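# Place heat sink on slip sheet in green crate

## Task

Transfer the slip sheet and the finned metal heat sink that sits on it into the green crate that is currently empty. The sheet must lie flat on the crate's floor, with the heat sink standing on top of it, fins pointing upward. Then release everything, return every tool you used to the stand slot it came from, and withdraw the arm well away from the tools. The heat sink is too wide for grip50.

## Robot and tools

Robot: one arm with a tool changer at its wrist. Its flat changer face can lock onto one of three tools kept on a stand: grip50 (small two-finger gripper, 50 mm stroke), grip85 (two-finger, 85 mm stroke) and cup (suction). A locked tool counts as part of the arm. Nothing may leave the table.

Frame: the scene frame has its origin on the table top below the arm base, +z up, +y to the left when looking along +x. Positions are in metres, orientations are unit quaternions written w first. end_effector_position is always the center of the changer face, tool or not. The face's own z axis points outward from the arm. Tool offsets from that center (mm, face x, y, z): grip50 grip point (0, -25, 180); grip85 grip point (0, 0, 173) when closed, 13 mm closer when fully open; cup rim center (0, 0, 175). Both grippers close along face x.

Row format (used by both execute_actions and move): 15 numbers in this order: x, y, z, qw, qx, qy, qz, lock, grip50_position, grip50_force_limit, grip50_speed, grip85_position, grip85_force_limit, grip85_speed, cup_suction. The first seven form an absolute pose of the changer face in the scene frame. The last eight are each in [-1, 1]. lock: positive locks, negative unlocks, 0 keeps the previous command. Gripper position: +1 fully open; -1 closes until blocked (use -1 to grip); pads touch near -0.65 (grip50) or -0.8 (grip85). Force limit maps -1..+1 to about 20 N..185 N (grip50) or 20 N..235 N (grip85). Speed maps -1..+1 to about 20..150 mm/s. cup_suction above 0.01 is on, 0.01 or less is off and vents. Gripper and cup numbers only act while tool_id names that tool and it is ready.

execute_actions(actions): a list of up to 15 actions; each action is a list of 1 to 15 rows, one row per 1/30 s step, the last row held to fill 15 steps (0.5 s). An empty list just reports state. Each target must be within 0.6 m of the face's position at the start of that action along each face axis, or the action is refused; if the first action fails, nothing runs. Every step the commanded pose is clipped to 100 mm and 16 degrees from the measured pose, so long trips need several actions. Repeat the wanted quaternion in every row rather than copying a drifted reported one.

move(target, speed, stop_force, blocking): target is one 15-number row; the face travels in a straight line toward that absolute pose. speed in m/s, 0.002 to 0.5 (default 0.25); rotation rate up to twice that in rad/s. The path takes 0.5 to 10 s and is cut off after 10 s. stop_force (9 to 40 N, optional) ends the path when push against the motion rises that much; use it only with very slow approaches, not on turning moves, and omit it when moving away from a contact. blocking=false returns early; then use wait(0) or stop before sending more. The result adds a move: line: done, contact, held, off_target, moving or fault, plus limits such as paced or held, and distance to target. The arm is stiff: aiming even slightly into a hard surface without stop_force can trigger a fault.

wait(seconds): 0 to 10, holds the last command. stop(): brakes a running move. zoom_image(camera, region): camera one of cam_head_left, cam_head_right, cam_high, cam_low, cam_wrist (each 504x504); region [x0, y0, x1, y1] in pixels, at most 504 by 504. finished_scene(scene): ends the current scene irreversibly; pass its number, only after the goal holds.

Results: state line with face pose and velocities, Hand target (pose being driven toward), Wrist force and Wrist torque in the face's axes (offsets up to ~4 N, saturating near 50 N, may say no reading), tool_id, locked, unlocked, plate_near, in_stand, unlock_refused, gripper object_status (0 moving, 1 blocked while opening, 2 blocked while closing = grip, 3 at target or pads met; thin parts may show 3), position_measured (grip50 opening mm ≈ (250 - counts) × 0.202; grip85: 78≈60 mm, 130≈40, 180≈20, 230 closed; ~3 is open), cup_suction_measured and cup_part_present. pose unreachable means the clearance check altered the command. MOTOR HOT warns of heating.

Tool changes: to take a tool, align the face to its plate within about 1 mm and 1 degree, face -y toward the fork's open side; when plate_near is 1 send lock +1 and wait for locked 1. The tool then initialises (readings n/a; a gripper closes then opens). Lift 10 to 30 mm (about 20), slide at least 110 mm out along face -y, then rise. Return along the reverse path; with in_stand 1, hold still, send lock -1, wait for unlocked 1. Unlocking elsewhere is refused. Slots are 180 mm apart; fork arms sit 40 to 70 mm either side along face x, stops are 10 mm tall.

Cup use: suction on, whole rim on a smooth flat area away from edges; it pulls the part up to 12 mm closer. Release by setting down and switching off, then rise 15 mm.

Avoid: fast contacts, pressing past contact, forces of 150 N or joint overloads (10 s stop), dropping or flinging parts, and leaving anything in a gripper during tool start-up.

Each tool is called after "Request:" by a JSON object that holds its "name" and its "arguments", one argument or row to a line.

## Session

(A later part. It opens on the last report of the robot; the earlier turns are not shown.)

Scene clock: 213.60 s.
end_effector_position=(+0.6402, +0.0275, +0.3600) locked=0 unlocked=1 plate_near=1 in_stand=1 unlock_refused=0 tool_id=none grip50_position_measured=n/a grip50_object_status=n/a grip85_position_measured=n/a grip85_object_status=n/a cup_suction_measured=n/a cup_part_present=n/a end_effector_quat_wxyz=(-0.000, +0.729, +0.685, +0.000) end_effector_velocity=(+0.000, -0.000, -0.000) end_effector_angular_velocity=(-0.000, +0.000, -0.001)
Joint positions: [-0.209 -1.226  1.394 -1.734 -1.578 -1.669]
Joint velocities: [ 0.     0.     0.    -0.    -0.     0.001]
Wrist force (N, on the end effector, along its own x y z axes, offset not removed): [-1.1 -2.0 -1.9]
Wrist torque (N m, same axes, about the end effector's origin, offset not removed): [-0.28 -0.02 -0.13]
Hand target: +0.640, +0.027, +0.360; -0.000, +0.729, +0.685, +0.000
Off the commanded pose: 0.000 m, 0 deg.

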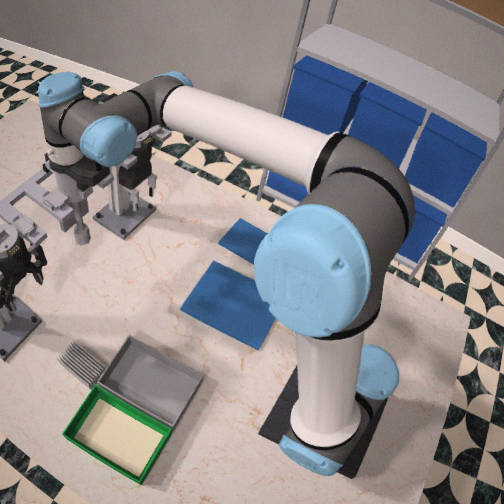

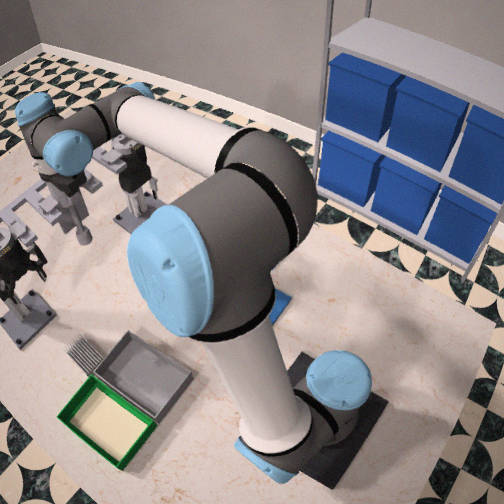

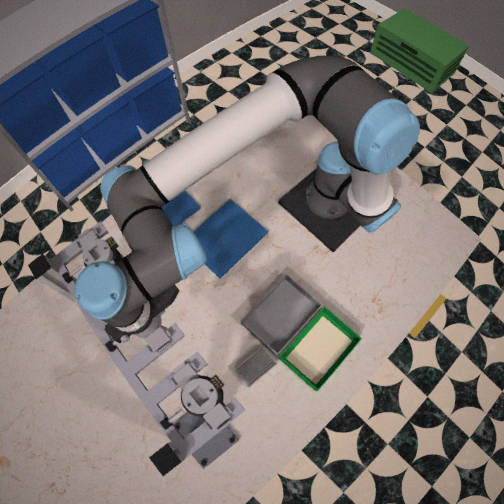

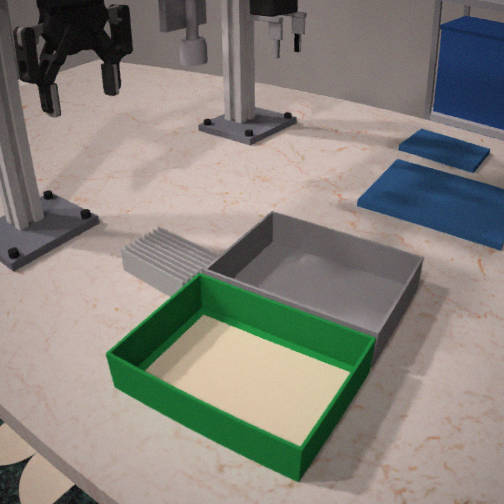

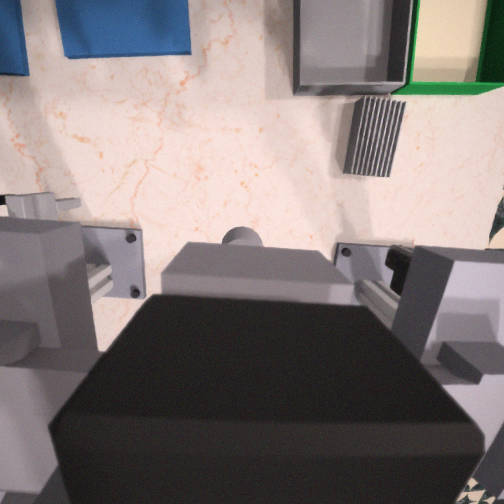

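Request:
{"name": "move", "arguments": {
  "target": [0.6402,0.0275,0.388,0,0.7290,0.6845,0,0,0,0,0,0.75,-0.4,0,-1],
  "speed": 0.04
}}

Request:
{"name": "move", "arguments": {
  "target": [0.6511,0.2071,0.388,0,0.7290,0.6845,0,0,0,0,0,0.75,-0.4,0,-1],
  "speed": 0.12
}}

Request:
{"name": "move", "arguments": {
  "target": [0.6511,0.2071,0.368,0,0.7290,0.6845,0,0,0,0,0,0.75,-0.4,0,-1],
  "speed": 0.03
}}

Request:
{"name": "move", "arguments": {
  "target": [0.6511,0.2071,0.3598,0,0.7290,0.6845,0,0,0,0,0,0.75,-0.4,0,-1],
  "speed": 0.005,
  "stop_force": 10
}}

Request:
{"name": "execute_actions", "arguments": {
  "actions": [
    [[0.6511,0.2071,0.3598,0,0.7290,0.6845,0,1,0,0,0,0.75,-0.4,0,-1]],
    [[0.6511,0.2071,0.3598,0,0.7290,0.6845,0,1,0,0,0,0.75,-0.4,0,-1]],
    [[0.6511,0.2071,0.3598,0,0.7290,0.6845,0,1,0,0,0,0.75,-0.4,0,-1]]
  ]
}}

Scene clock: 221.33 s.
end_effector_position=(+0.6403, +0.0275, +0.3878) locked=0 unlocked=1 plate_near=0 in_stand=0 unlock_refused=0 tool_id=none grip50_position_measured=n/a grip50_object_status=n/a grip85_position_measured=n/a grip85_object_status=n/a cup_suction_measured=n/a cup_part_present=n/a end_effector_quat_wxyz=(+0.000, +0.729, +0.685, +0.000) end_effector_velocity=(+0.000, +0.000, +0.002) end_effector_angular_velocity=(+0.001, +0.001, -0.000)
Joint positions: [-0.208 -1.234  1.334 -1.665 -1.578 -1.668]
Joint velocities: [ 0.     0.    -0.005  0.005  0.     0.   ]
Wrist force (N, on the end effector, along its own x y z axes, offset not removed): [0.4 0.1 -3.3]
Wrist torque (N m, same axes, about the end effector's origin, offset not removed): [-0.04 0.02 -0.15]
Hand target: +0.640, +0.027, +0.388; +0.000, +0.729, +0.685, +0.000
Off the commanded pose: 0.000 m, 0 deg.
move: done

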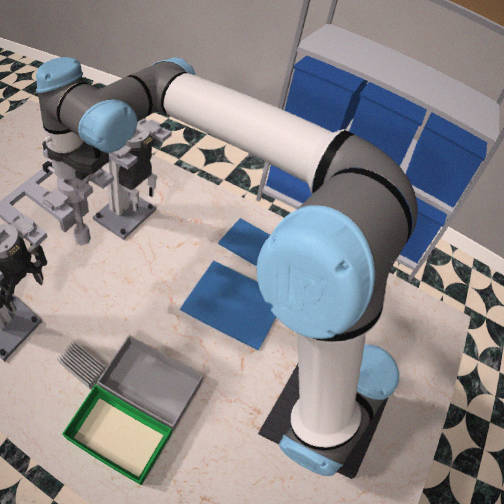

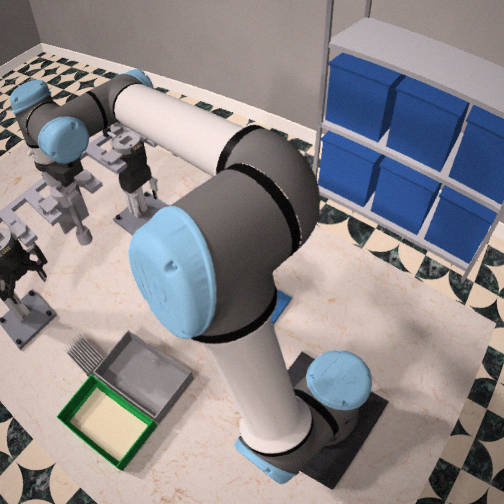

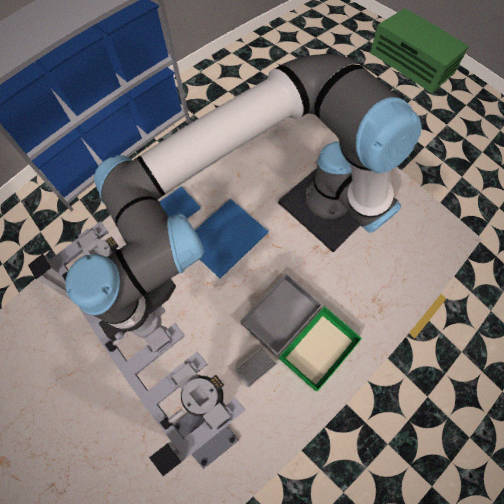

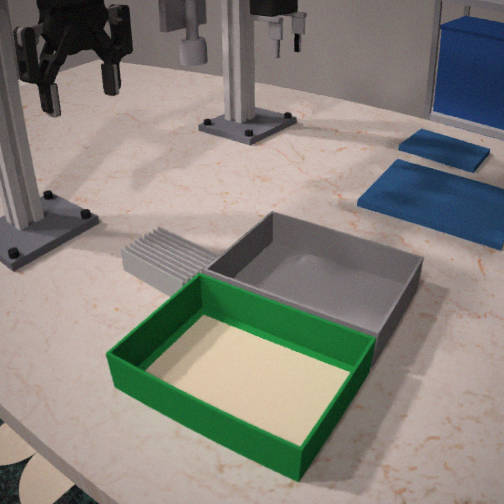

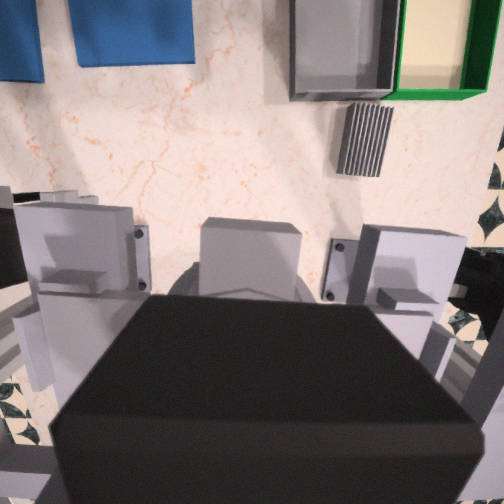

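Scene clock: 223.33 s.
end_effector_position=(+0.6512, +0.2069, +0.3880) locked=0 unlocked=1 plate_near=0 in_stand=0 unlock_refused=0 tool_id=none grip50_position_measured=n/a grip50_object_status=n/a grip85_position_measured=n/a grip85_object_status=n/a cup_suction_measured=n/a cup_part_present=n/a end_effector_quat_wxyz=(+0.000, +0.729, +0.685, -0.000) end_effector_velocity=(+0.000, +0.002, +0.000) end_effector_angular_velocity=(-0.000, -0.000, +0.000)
Joint positions: [ 0.068 -1.125  1.182 -1.621 -1.577 -1.392]
Joint velocities: [ 0.002  0.002 -0.004  0.001 -0.     0.002]
Wrist force (N, on the end effector, along its own x y z axes, offset not removed): [0.3 -0.2 -4.2]
Wrist torque (N m, same axes, about the end effector's origin, offset not removed): [-0.04 0.01 -0.11]
Hand target: +0.651, +0.207, +0.388; +0.000, +0.729, +0.685, -0.000
Off the commanded pose: 0.000 m, 0 deg.
move: done

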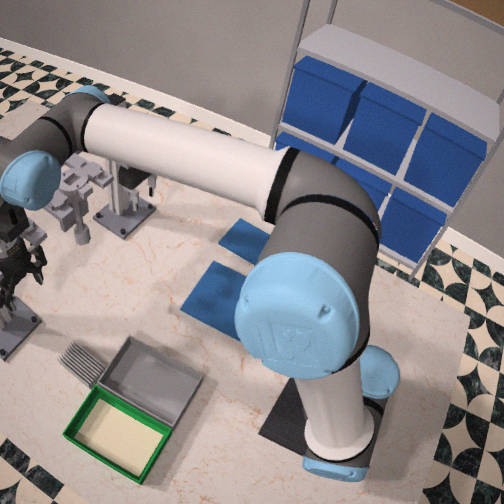

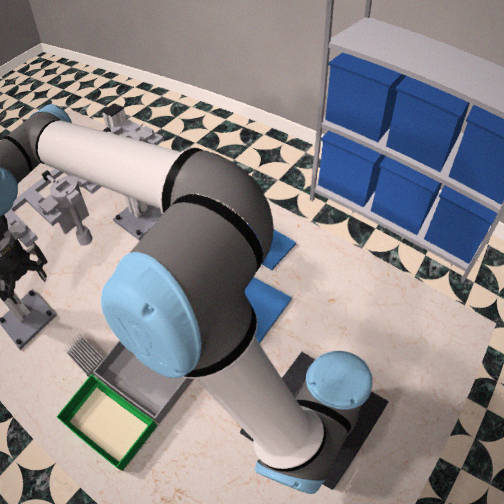

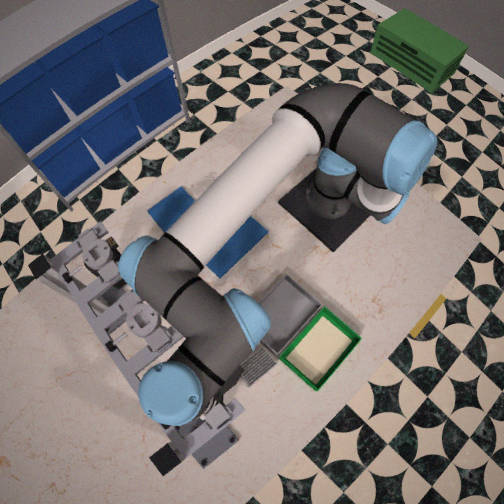

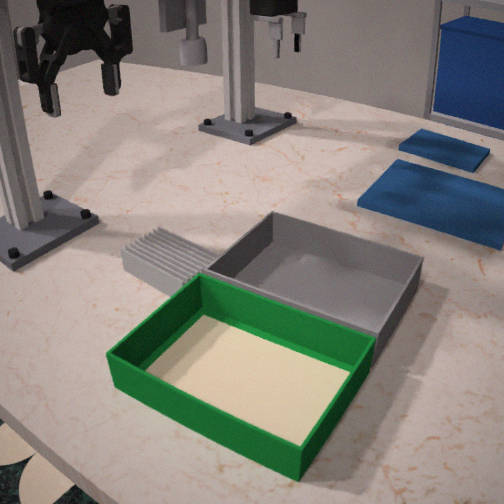

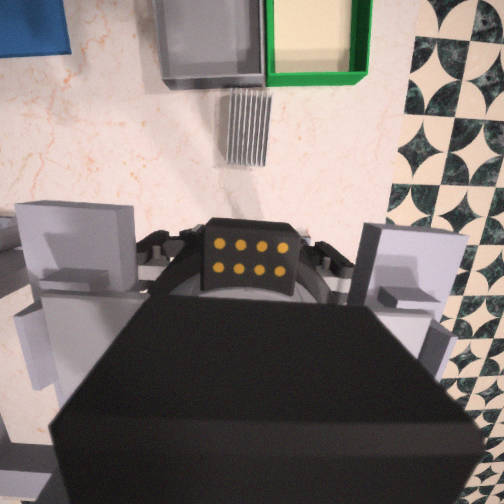

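Scene clock: 224.33 s.
end_effector_position=(+0.6510, +0.2071, +0.3682) locked=0 unlocked=1 plate_near=0 in_stand=0 unlock_refused=0 tool_id=none grip50_position_measured=n/a grip50_object_status=n/a grip85_position_measured=n/a grip85_object_status=n/a cup_suction_measured=n/a cup_part_present=n/a end_effector_quat_wxyz=(-0.000, +0.729, +0.685, -0.000) end_effector_velocity=(+0.000, +0.000, -0.002) end_effector_angular_velocity=(+0.001, -0.000, -0.000)
Joint positions: [ 0.068 -1.122  1.228 -1.67  -1.576 -1.392]
Joint velocities: [-0.     0.     0.004 -0.005  0.001 -0.   ]
Wrist force (N, on the end effector, along its own x y z axes, offset not removed): [-0.4 0.3 -2.5]
Wrist torque (N m, same axes, about the end effector's origin, offset not removed): [0.01 -0.07 -0.14]
Hand target: +0.651, +0.207, +0.368; -0.000, +0.729, +0.685, -0.000
Off the commanded pose: 0.000 m, 0 deg.
move: done

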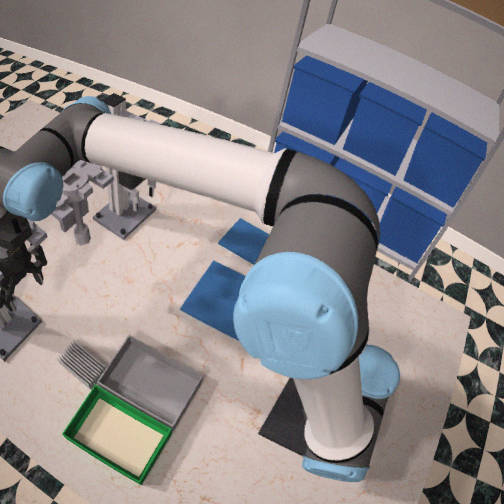

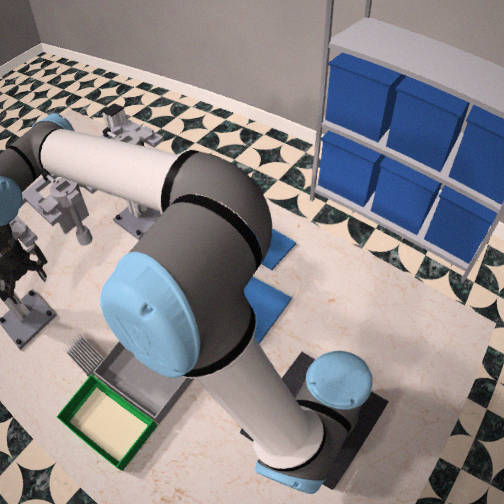

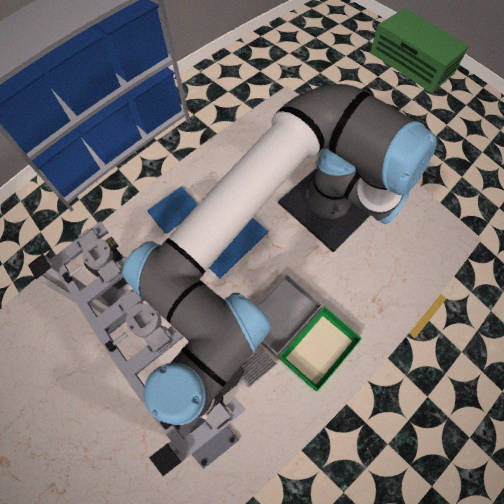

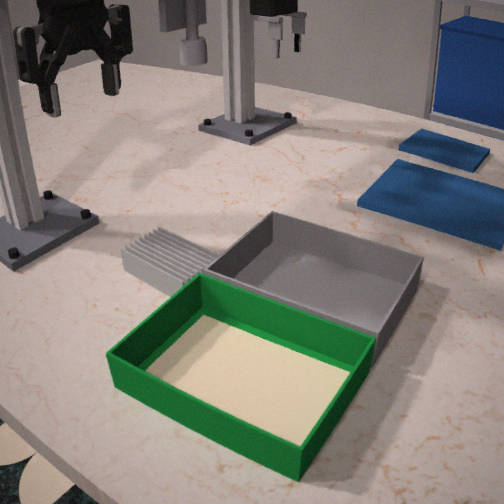

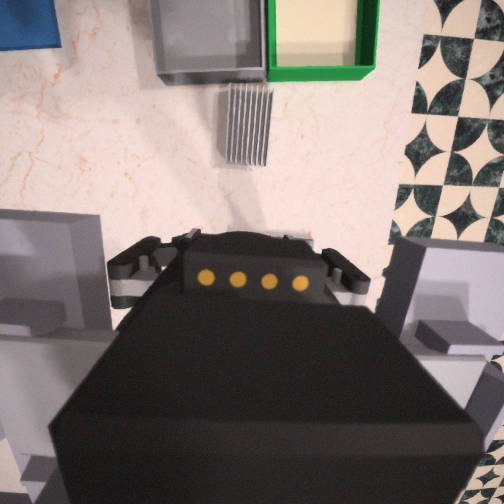

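Scene clock: 226.23 s.
end_effector_position=(+0.6511, +0.2071, +0.3599) locked=0 unlocked=1 plate_near=1 in_stand=1 unlock_refused=0 tool_id=none grip50_position_measured=n/a grip50_object_status=n/a grip85_position_measured=n/a grip85_object_status=n/a cup_suction_measured=n/a cup_part_present=n/a end_effector_quat_wxyz=(-0.000, +0.729, +0.685, -0.000) end_effector_velocity=(-0.000, -0.000, -0.001) end_effector_angular_velocity=(-0.000, -0.000, -0.000)
Joint positions: [ 0.068 -1.12   1.246 -1.69  -1.576 -1.392]
Joint velocities: [-0.     0.     0.002 -0.002 -0.     0.   ]
Wrist force (N, on the end effector, along its own x y z axes, offset not removed): [-1.4 0.0 -2.3]
Wrist torque (N m, same axes, about the end effector's origin, offset not removed): [0.02 0.12 -0.15]
Hand target: +0.651, +0.207, +0.360; -0.000, +0.729, +0.685, -0.000
Off the commanded pose: 0.000 m, 0 deg.
move: done

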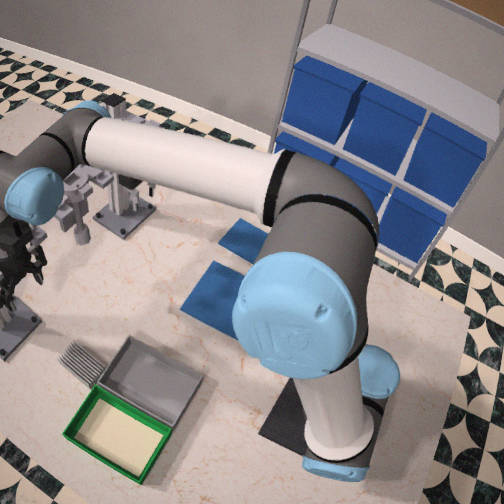

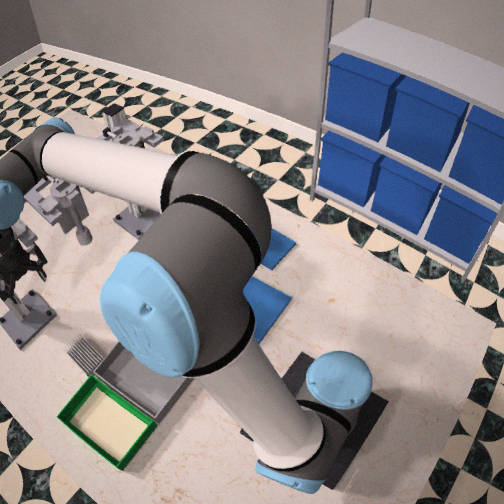

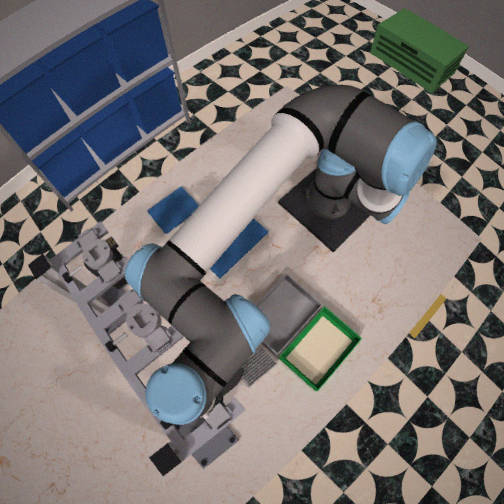

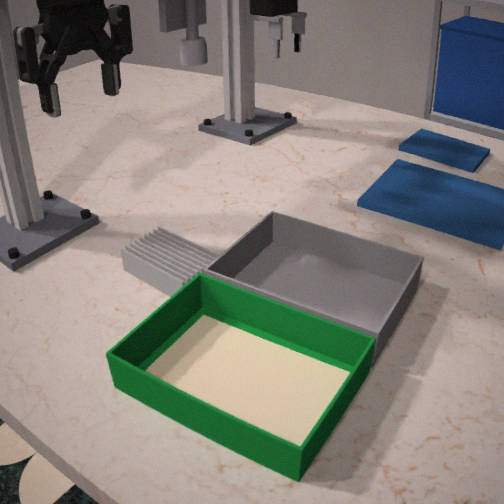

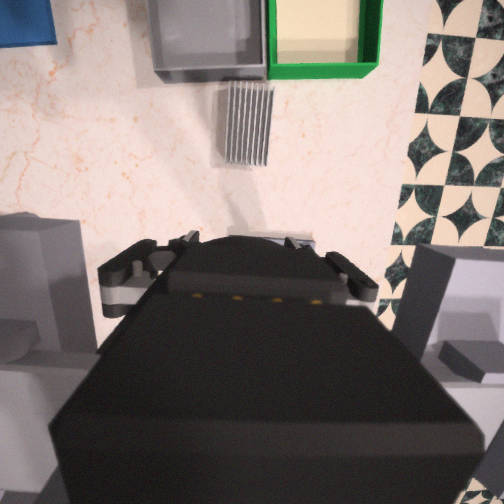

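Scene clock: 227.73 s.
end_effector_position=(+0.6511, +0.2071, +0.3598) locked=1 unlocked=0 plate_near=1 in_stand=1 unlock_refused=0 tool_id=grip85 grip50_position_measured=n/a grip50_object_status=n/a grip85_position_measured=n/a grip85_object_status=n/a cup_suction_measured=n/a cup_part_present=n/a end_effector_quat_wxyz=(+0.000, +0.729, +0.685, +0.000) end_effector_velocity=(+0.000, +0.000, +0.000) end_effector_angular_velocity=(+0.000, -0.000, -0.001)
Joint positions: [ 0.068 -1.12   1.246 -1.69  -1.576 -1.392]
Joint velocities: [-0.    -0.    -0.    -0.     0.     0.001]
Wrist force (N, on the end effector, along its own x y z axes, offset not removed): [-0.2 -6.6 -20.0]
Wrist torque (N m, same axes, about the end effector's origin, offset not removed): [-0.32 -0.40 -0.21]
Hand target: +0.651, +0.207, +0.360; +0.000, +0.729, +0.685, +0.000
Off the commanded pose: 0.000 m, 0 deg.

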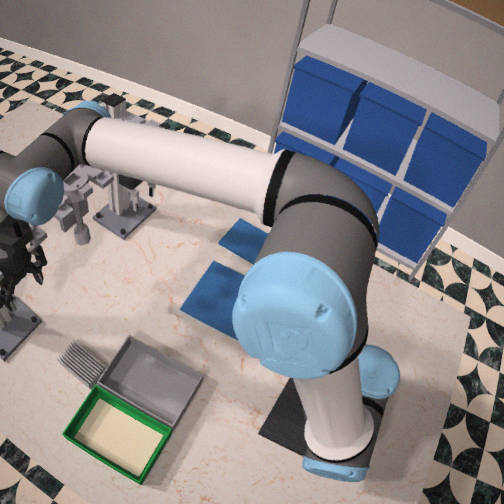

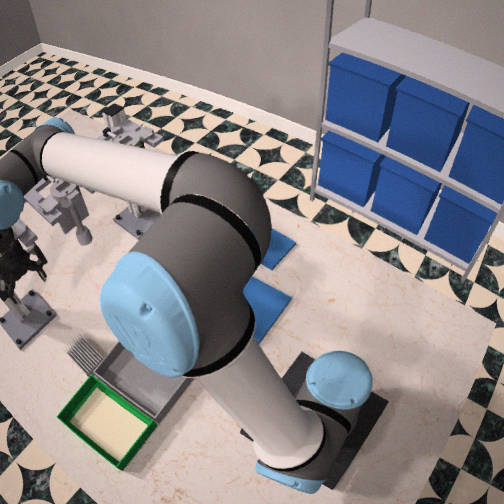

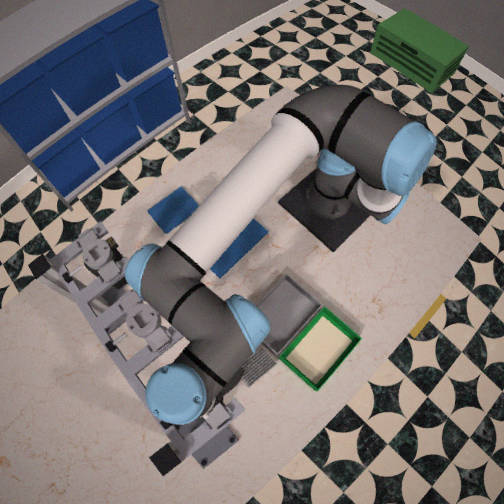

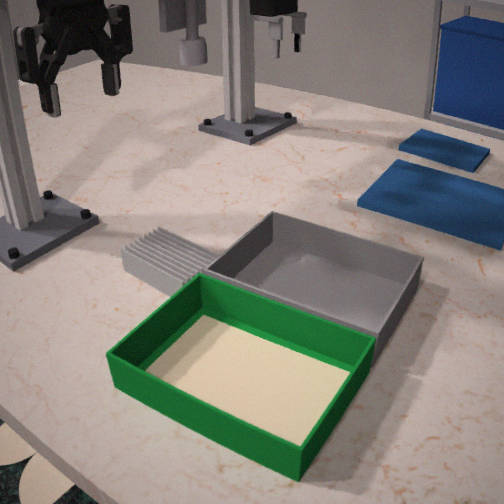

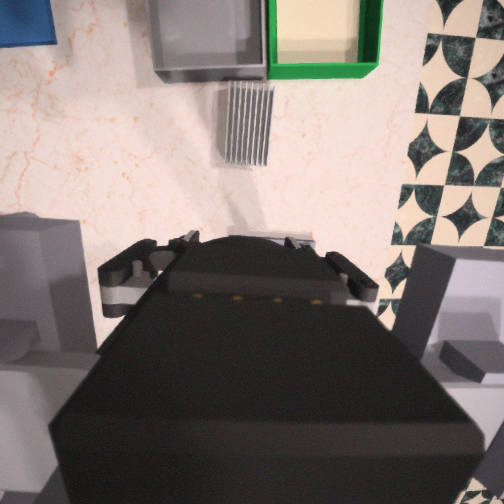

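Request:
{"name": "move", "arguments": {
  "target": [0.6511,0.2071,0.38,0,0.7290,0.6845,0,0,0,0,0,0.7,-0.4,0,-1],
  "speed": 0.04
}}

Request:
{"name": "move", "arguments": {
  "target": [0.525,0.215,0.38,0,0.7290,0.6845,0,0,0,0,0,0.7,-0.4,0,-1],
  "speed": 0.1
}}

Request:
{"name": "move", "arguments": {
  "target": [0.525,0.215,0.235,0,0.7290,0.6845,0,0,0,0,0,0.7,-0.4,0,-1],
  "speed": 0.12
}}

Scene clock: 240.37 s.
end_effector_position=(+0.6512, +0.2071, +0.3798) locked=1 unlocked=0 plate_near=1 in_stand=0 unlock_refused=0 tool_id=grip85 grip50_position_measured=n/a grip50_object_status=n/a grip85_position_measured=41 grip85_object_status=3 cup_suction_measured=n/a cup_part_present=n/a end_effector_quat_wxyz=(+0.000, +0.729, +0.684, +0.000) end_effector_velocity=(-0.000, +0.000, +0.002) end_effector_angular_velocity=(+0.000, +0.000, +0.000)
Joint positions: [ 0.068 -1.124  1.201 -1.641 -1.576 -1.392]
Joint velocities: [ 0.    -0.    -0.005  0.005  0.     0.   ]
Wrist force (N, on the end effector, along its own x y z axes, offset not removed): [-0.5 0.4 -1.0]
Wrist torque (N m, same axes, about the end effector's origin, offset not removed): [0.04 0.07 -0.18]
Hand target: +0.651, +0.207, +0.380; +0.000, +0.729, +0.685, +0.000
Off the commanded pose: 0.000 m, 0 deg.
move: done

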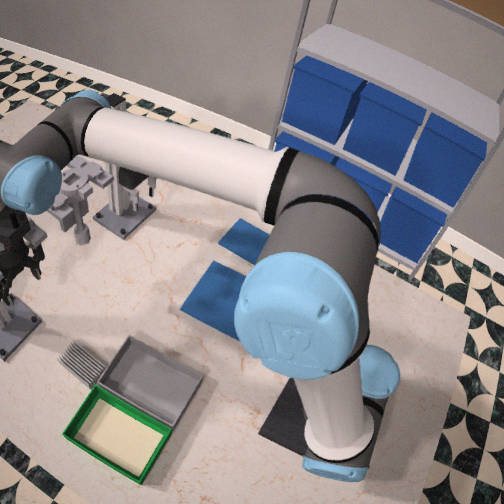

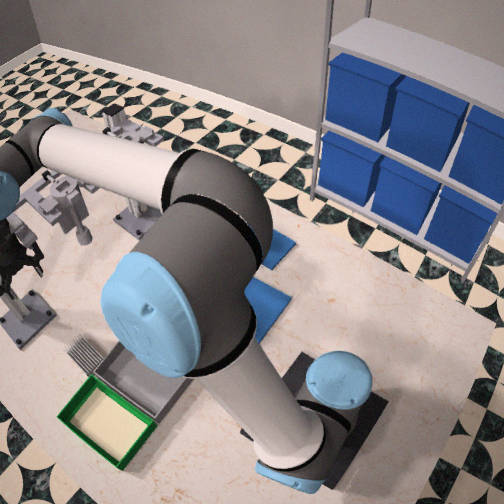

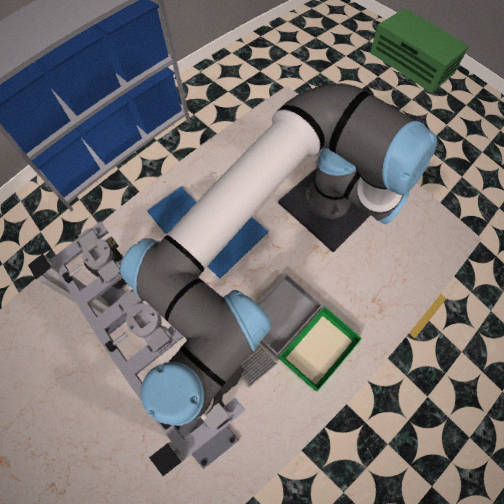

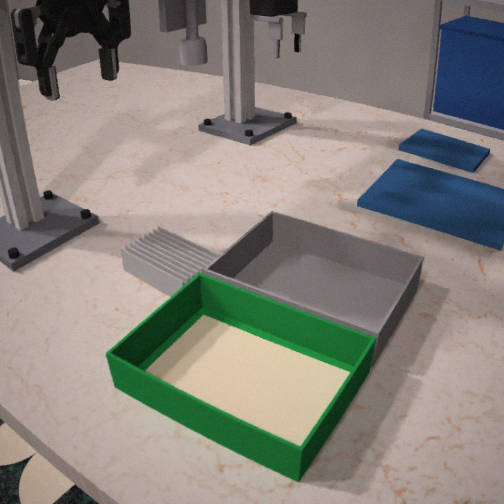

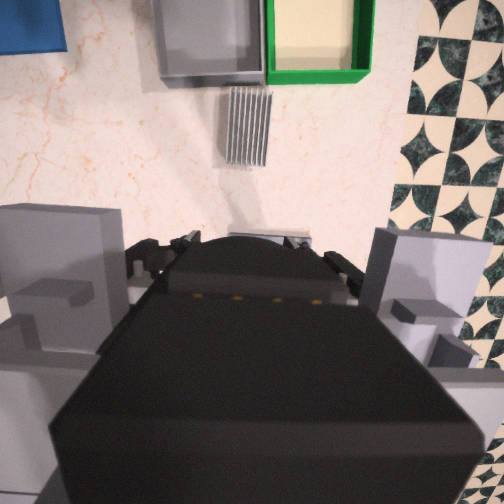

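Scene clock: 242.13 s.
end_effector_position=(+0.5251, +0.2150, +0.3801) locked=1 unlocked=0 plate_near=1 in_stand=0 unlock_refused=0 tool_id=grip85 grip50_position_measured=n/a grip50_object_status=n/a grip85_position_measured=41 grip85_object_status=3 cup_suction_measured=n/a cup_part_present=n/a end_effector_quat_wxyz=(+0.000, +0.729, +0.685, -0.000) end_effector_velocity=(-0.002, -0.000, -0.000) end_effector_angular_velocity=(-0.000, -0.000, -0.001)
Joint positions: [ 0.109 -1.407  1.574 -1.731 -1.576 -1.351]
Joint velocities: [ 0.001 -0.003  0.004 -0.001 -0.     0.001]
Wrist force (N, on the end effector, along its own x y z axes, offset not removed): [1.5 -0.1 -3.6]
Wrist torque (N m, same axes, about the end effector's origin, offset not removed): [0.10 -0.13 -0.12]
Hand target: +0.525, +0.215, +0.380; +0.000, +0.729, +0.685, -0.000
Off the commanded pose: 0.000 m, 0 deg.
move: done

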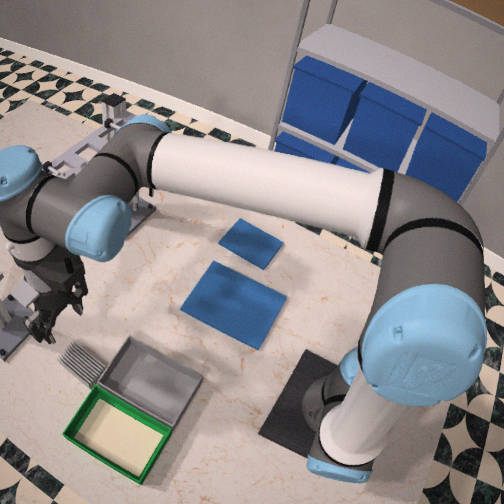

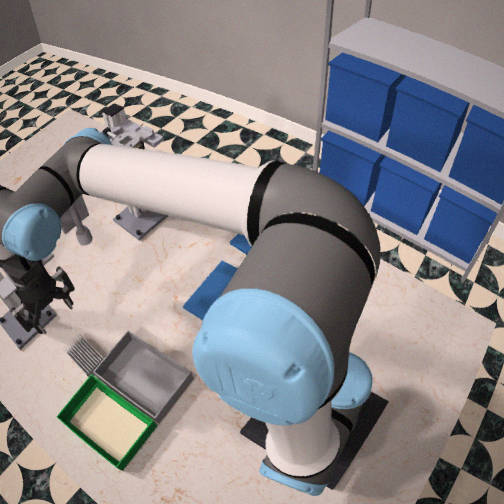

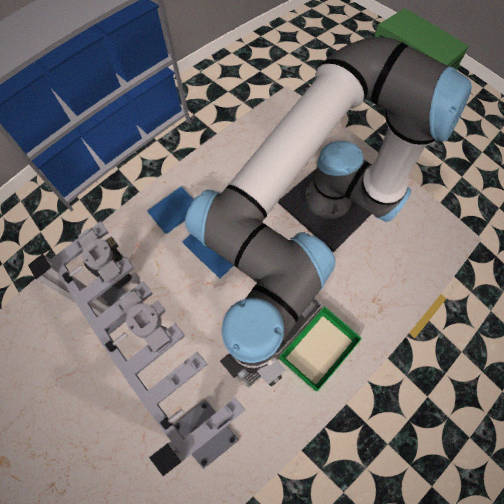

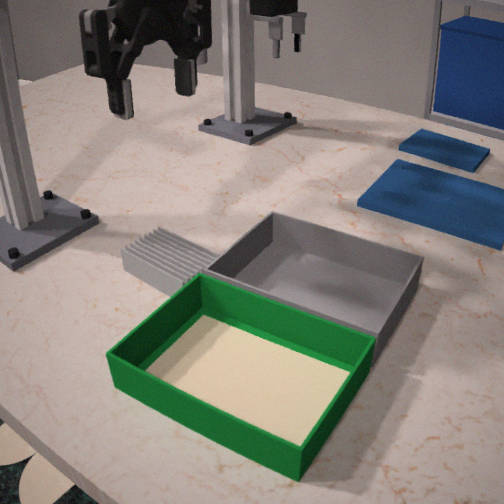

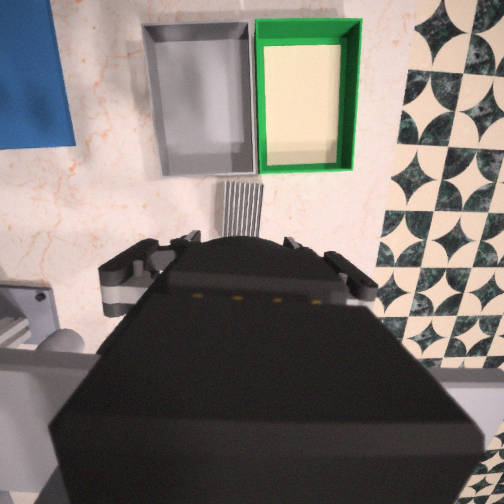

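Scene clock: 243.83 s.
end_effector_position=(+0.5247, +0.2149, +0.2353) locked=1 unlocked=0 plate_near=1 in_stand=0 unlock_refused=0 tool_id=grip85 grip50_position_measured=n/a grip50_object_status=n/a grip85_position_measured=41 grip85_object_status=3 cup_suction_measured=n/a cup_part_present=n/a end_effector_quat_wxyz=(+0.000, +0.729, +0.685, -0.000) end_effector_velocity=(+0.000, +0.000, -0.002) end_effector_angular_velocity=(+0.001, -0.000, -0.000)
Joint positions: [ 0.107 -1.292  1.826 -2.097 -1.576 -1.353]
Joint velocities: [ 0.     0.003  0.002 -0.005  0.001  0.   ]
Wrist force (N, on the end effector, along its own x y z axes, offset not removed): [0.8 1.4 -1.9]
Wrist torque (N m, same axes, about the end effector's origin, offset not removed): [0.23 -0.05 -0.34]
Hand target: +0.525, +0.215, +0.235; -0.000, +0.729, +0.685, -0.000
Off the commanded pose: 0.000 m, 0 deg.
move: done

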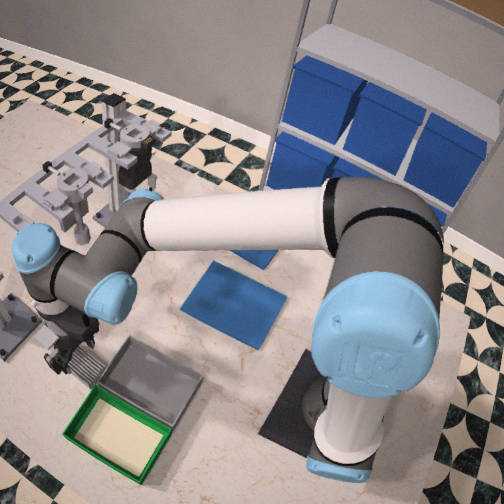

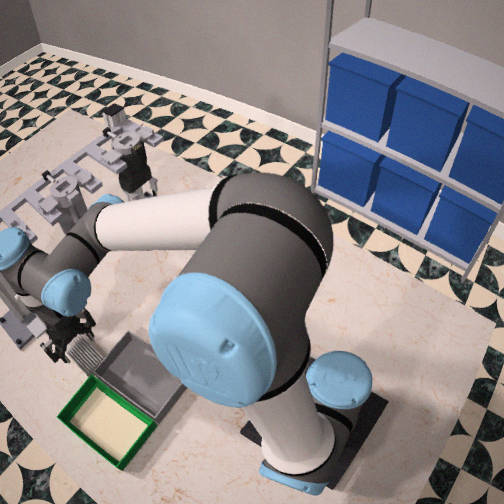

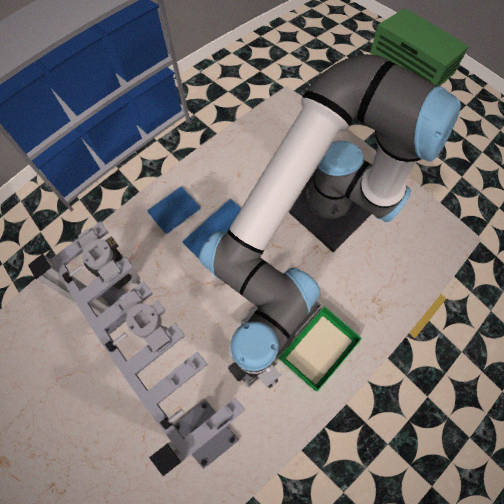

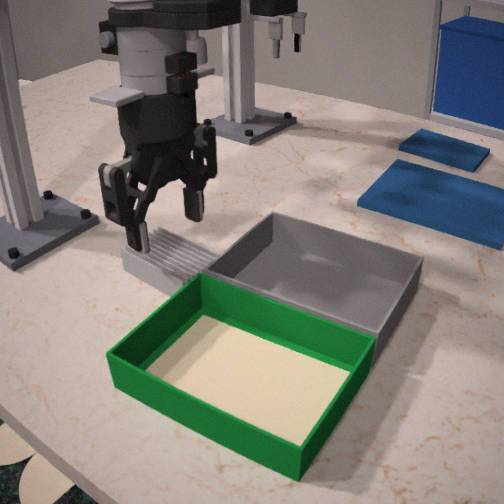

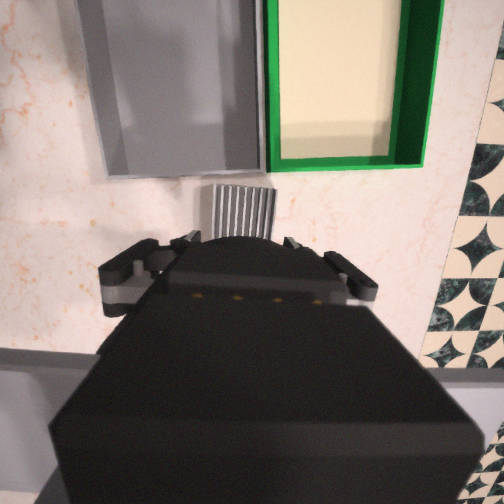

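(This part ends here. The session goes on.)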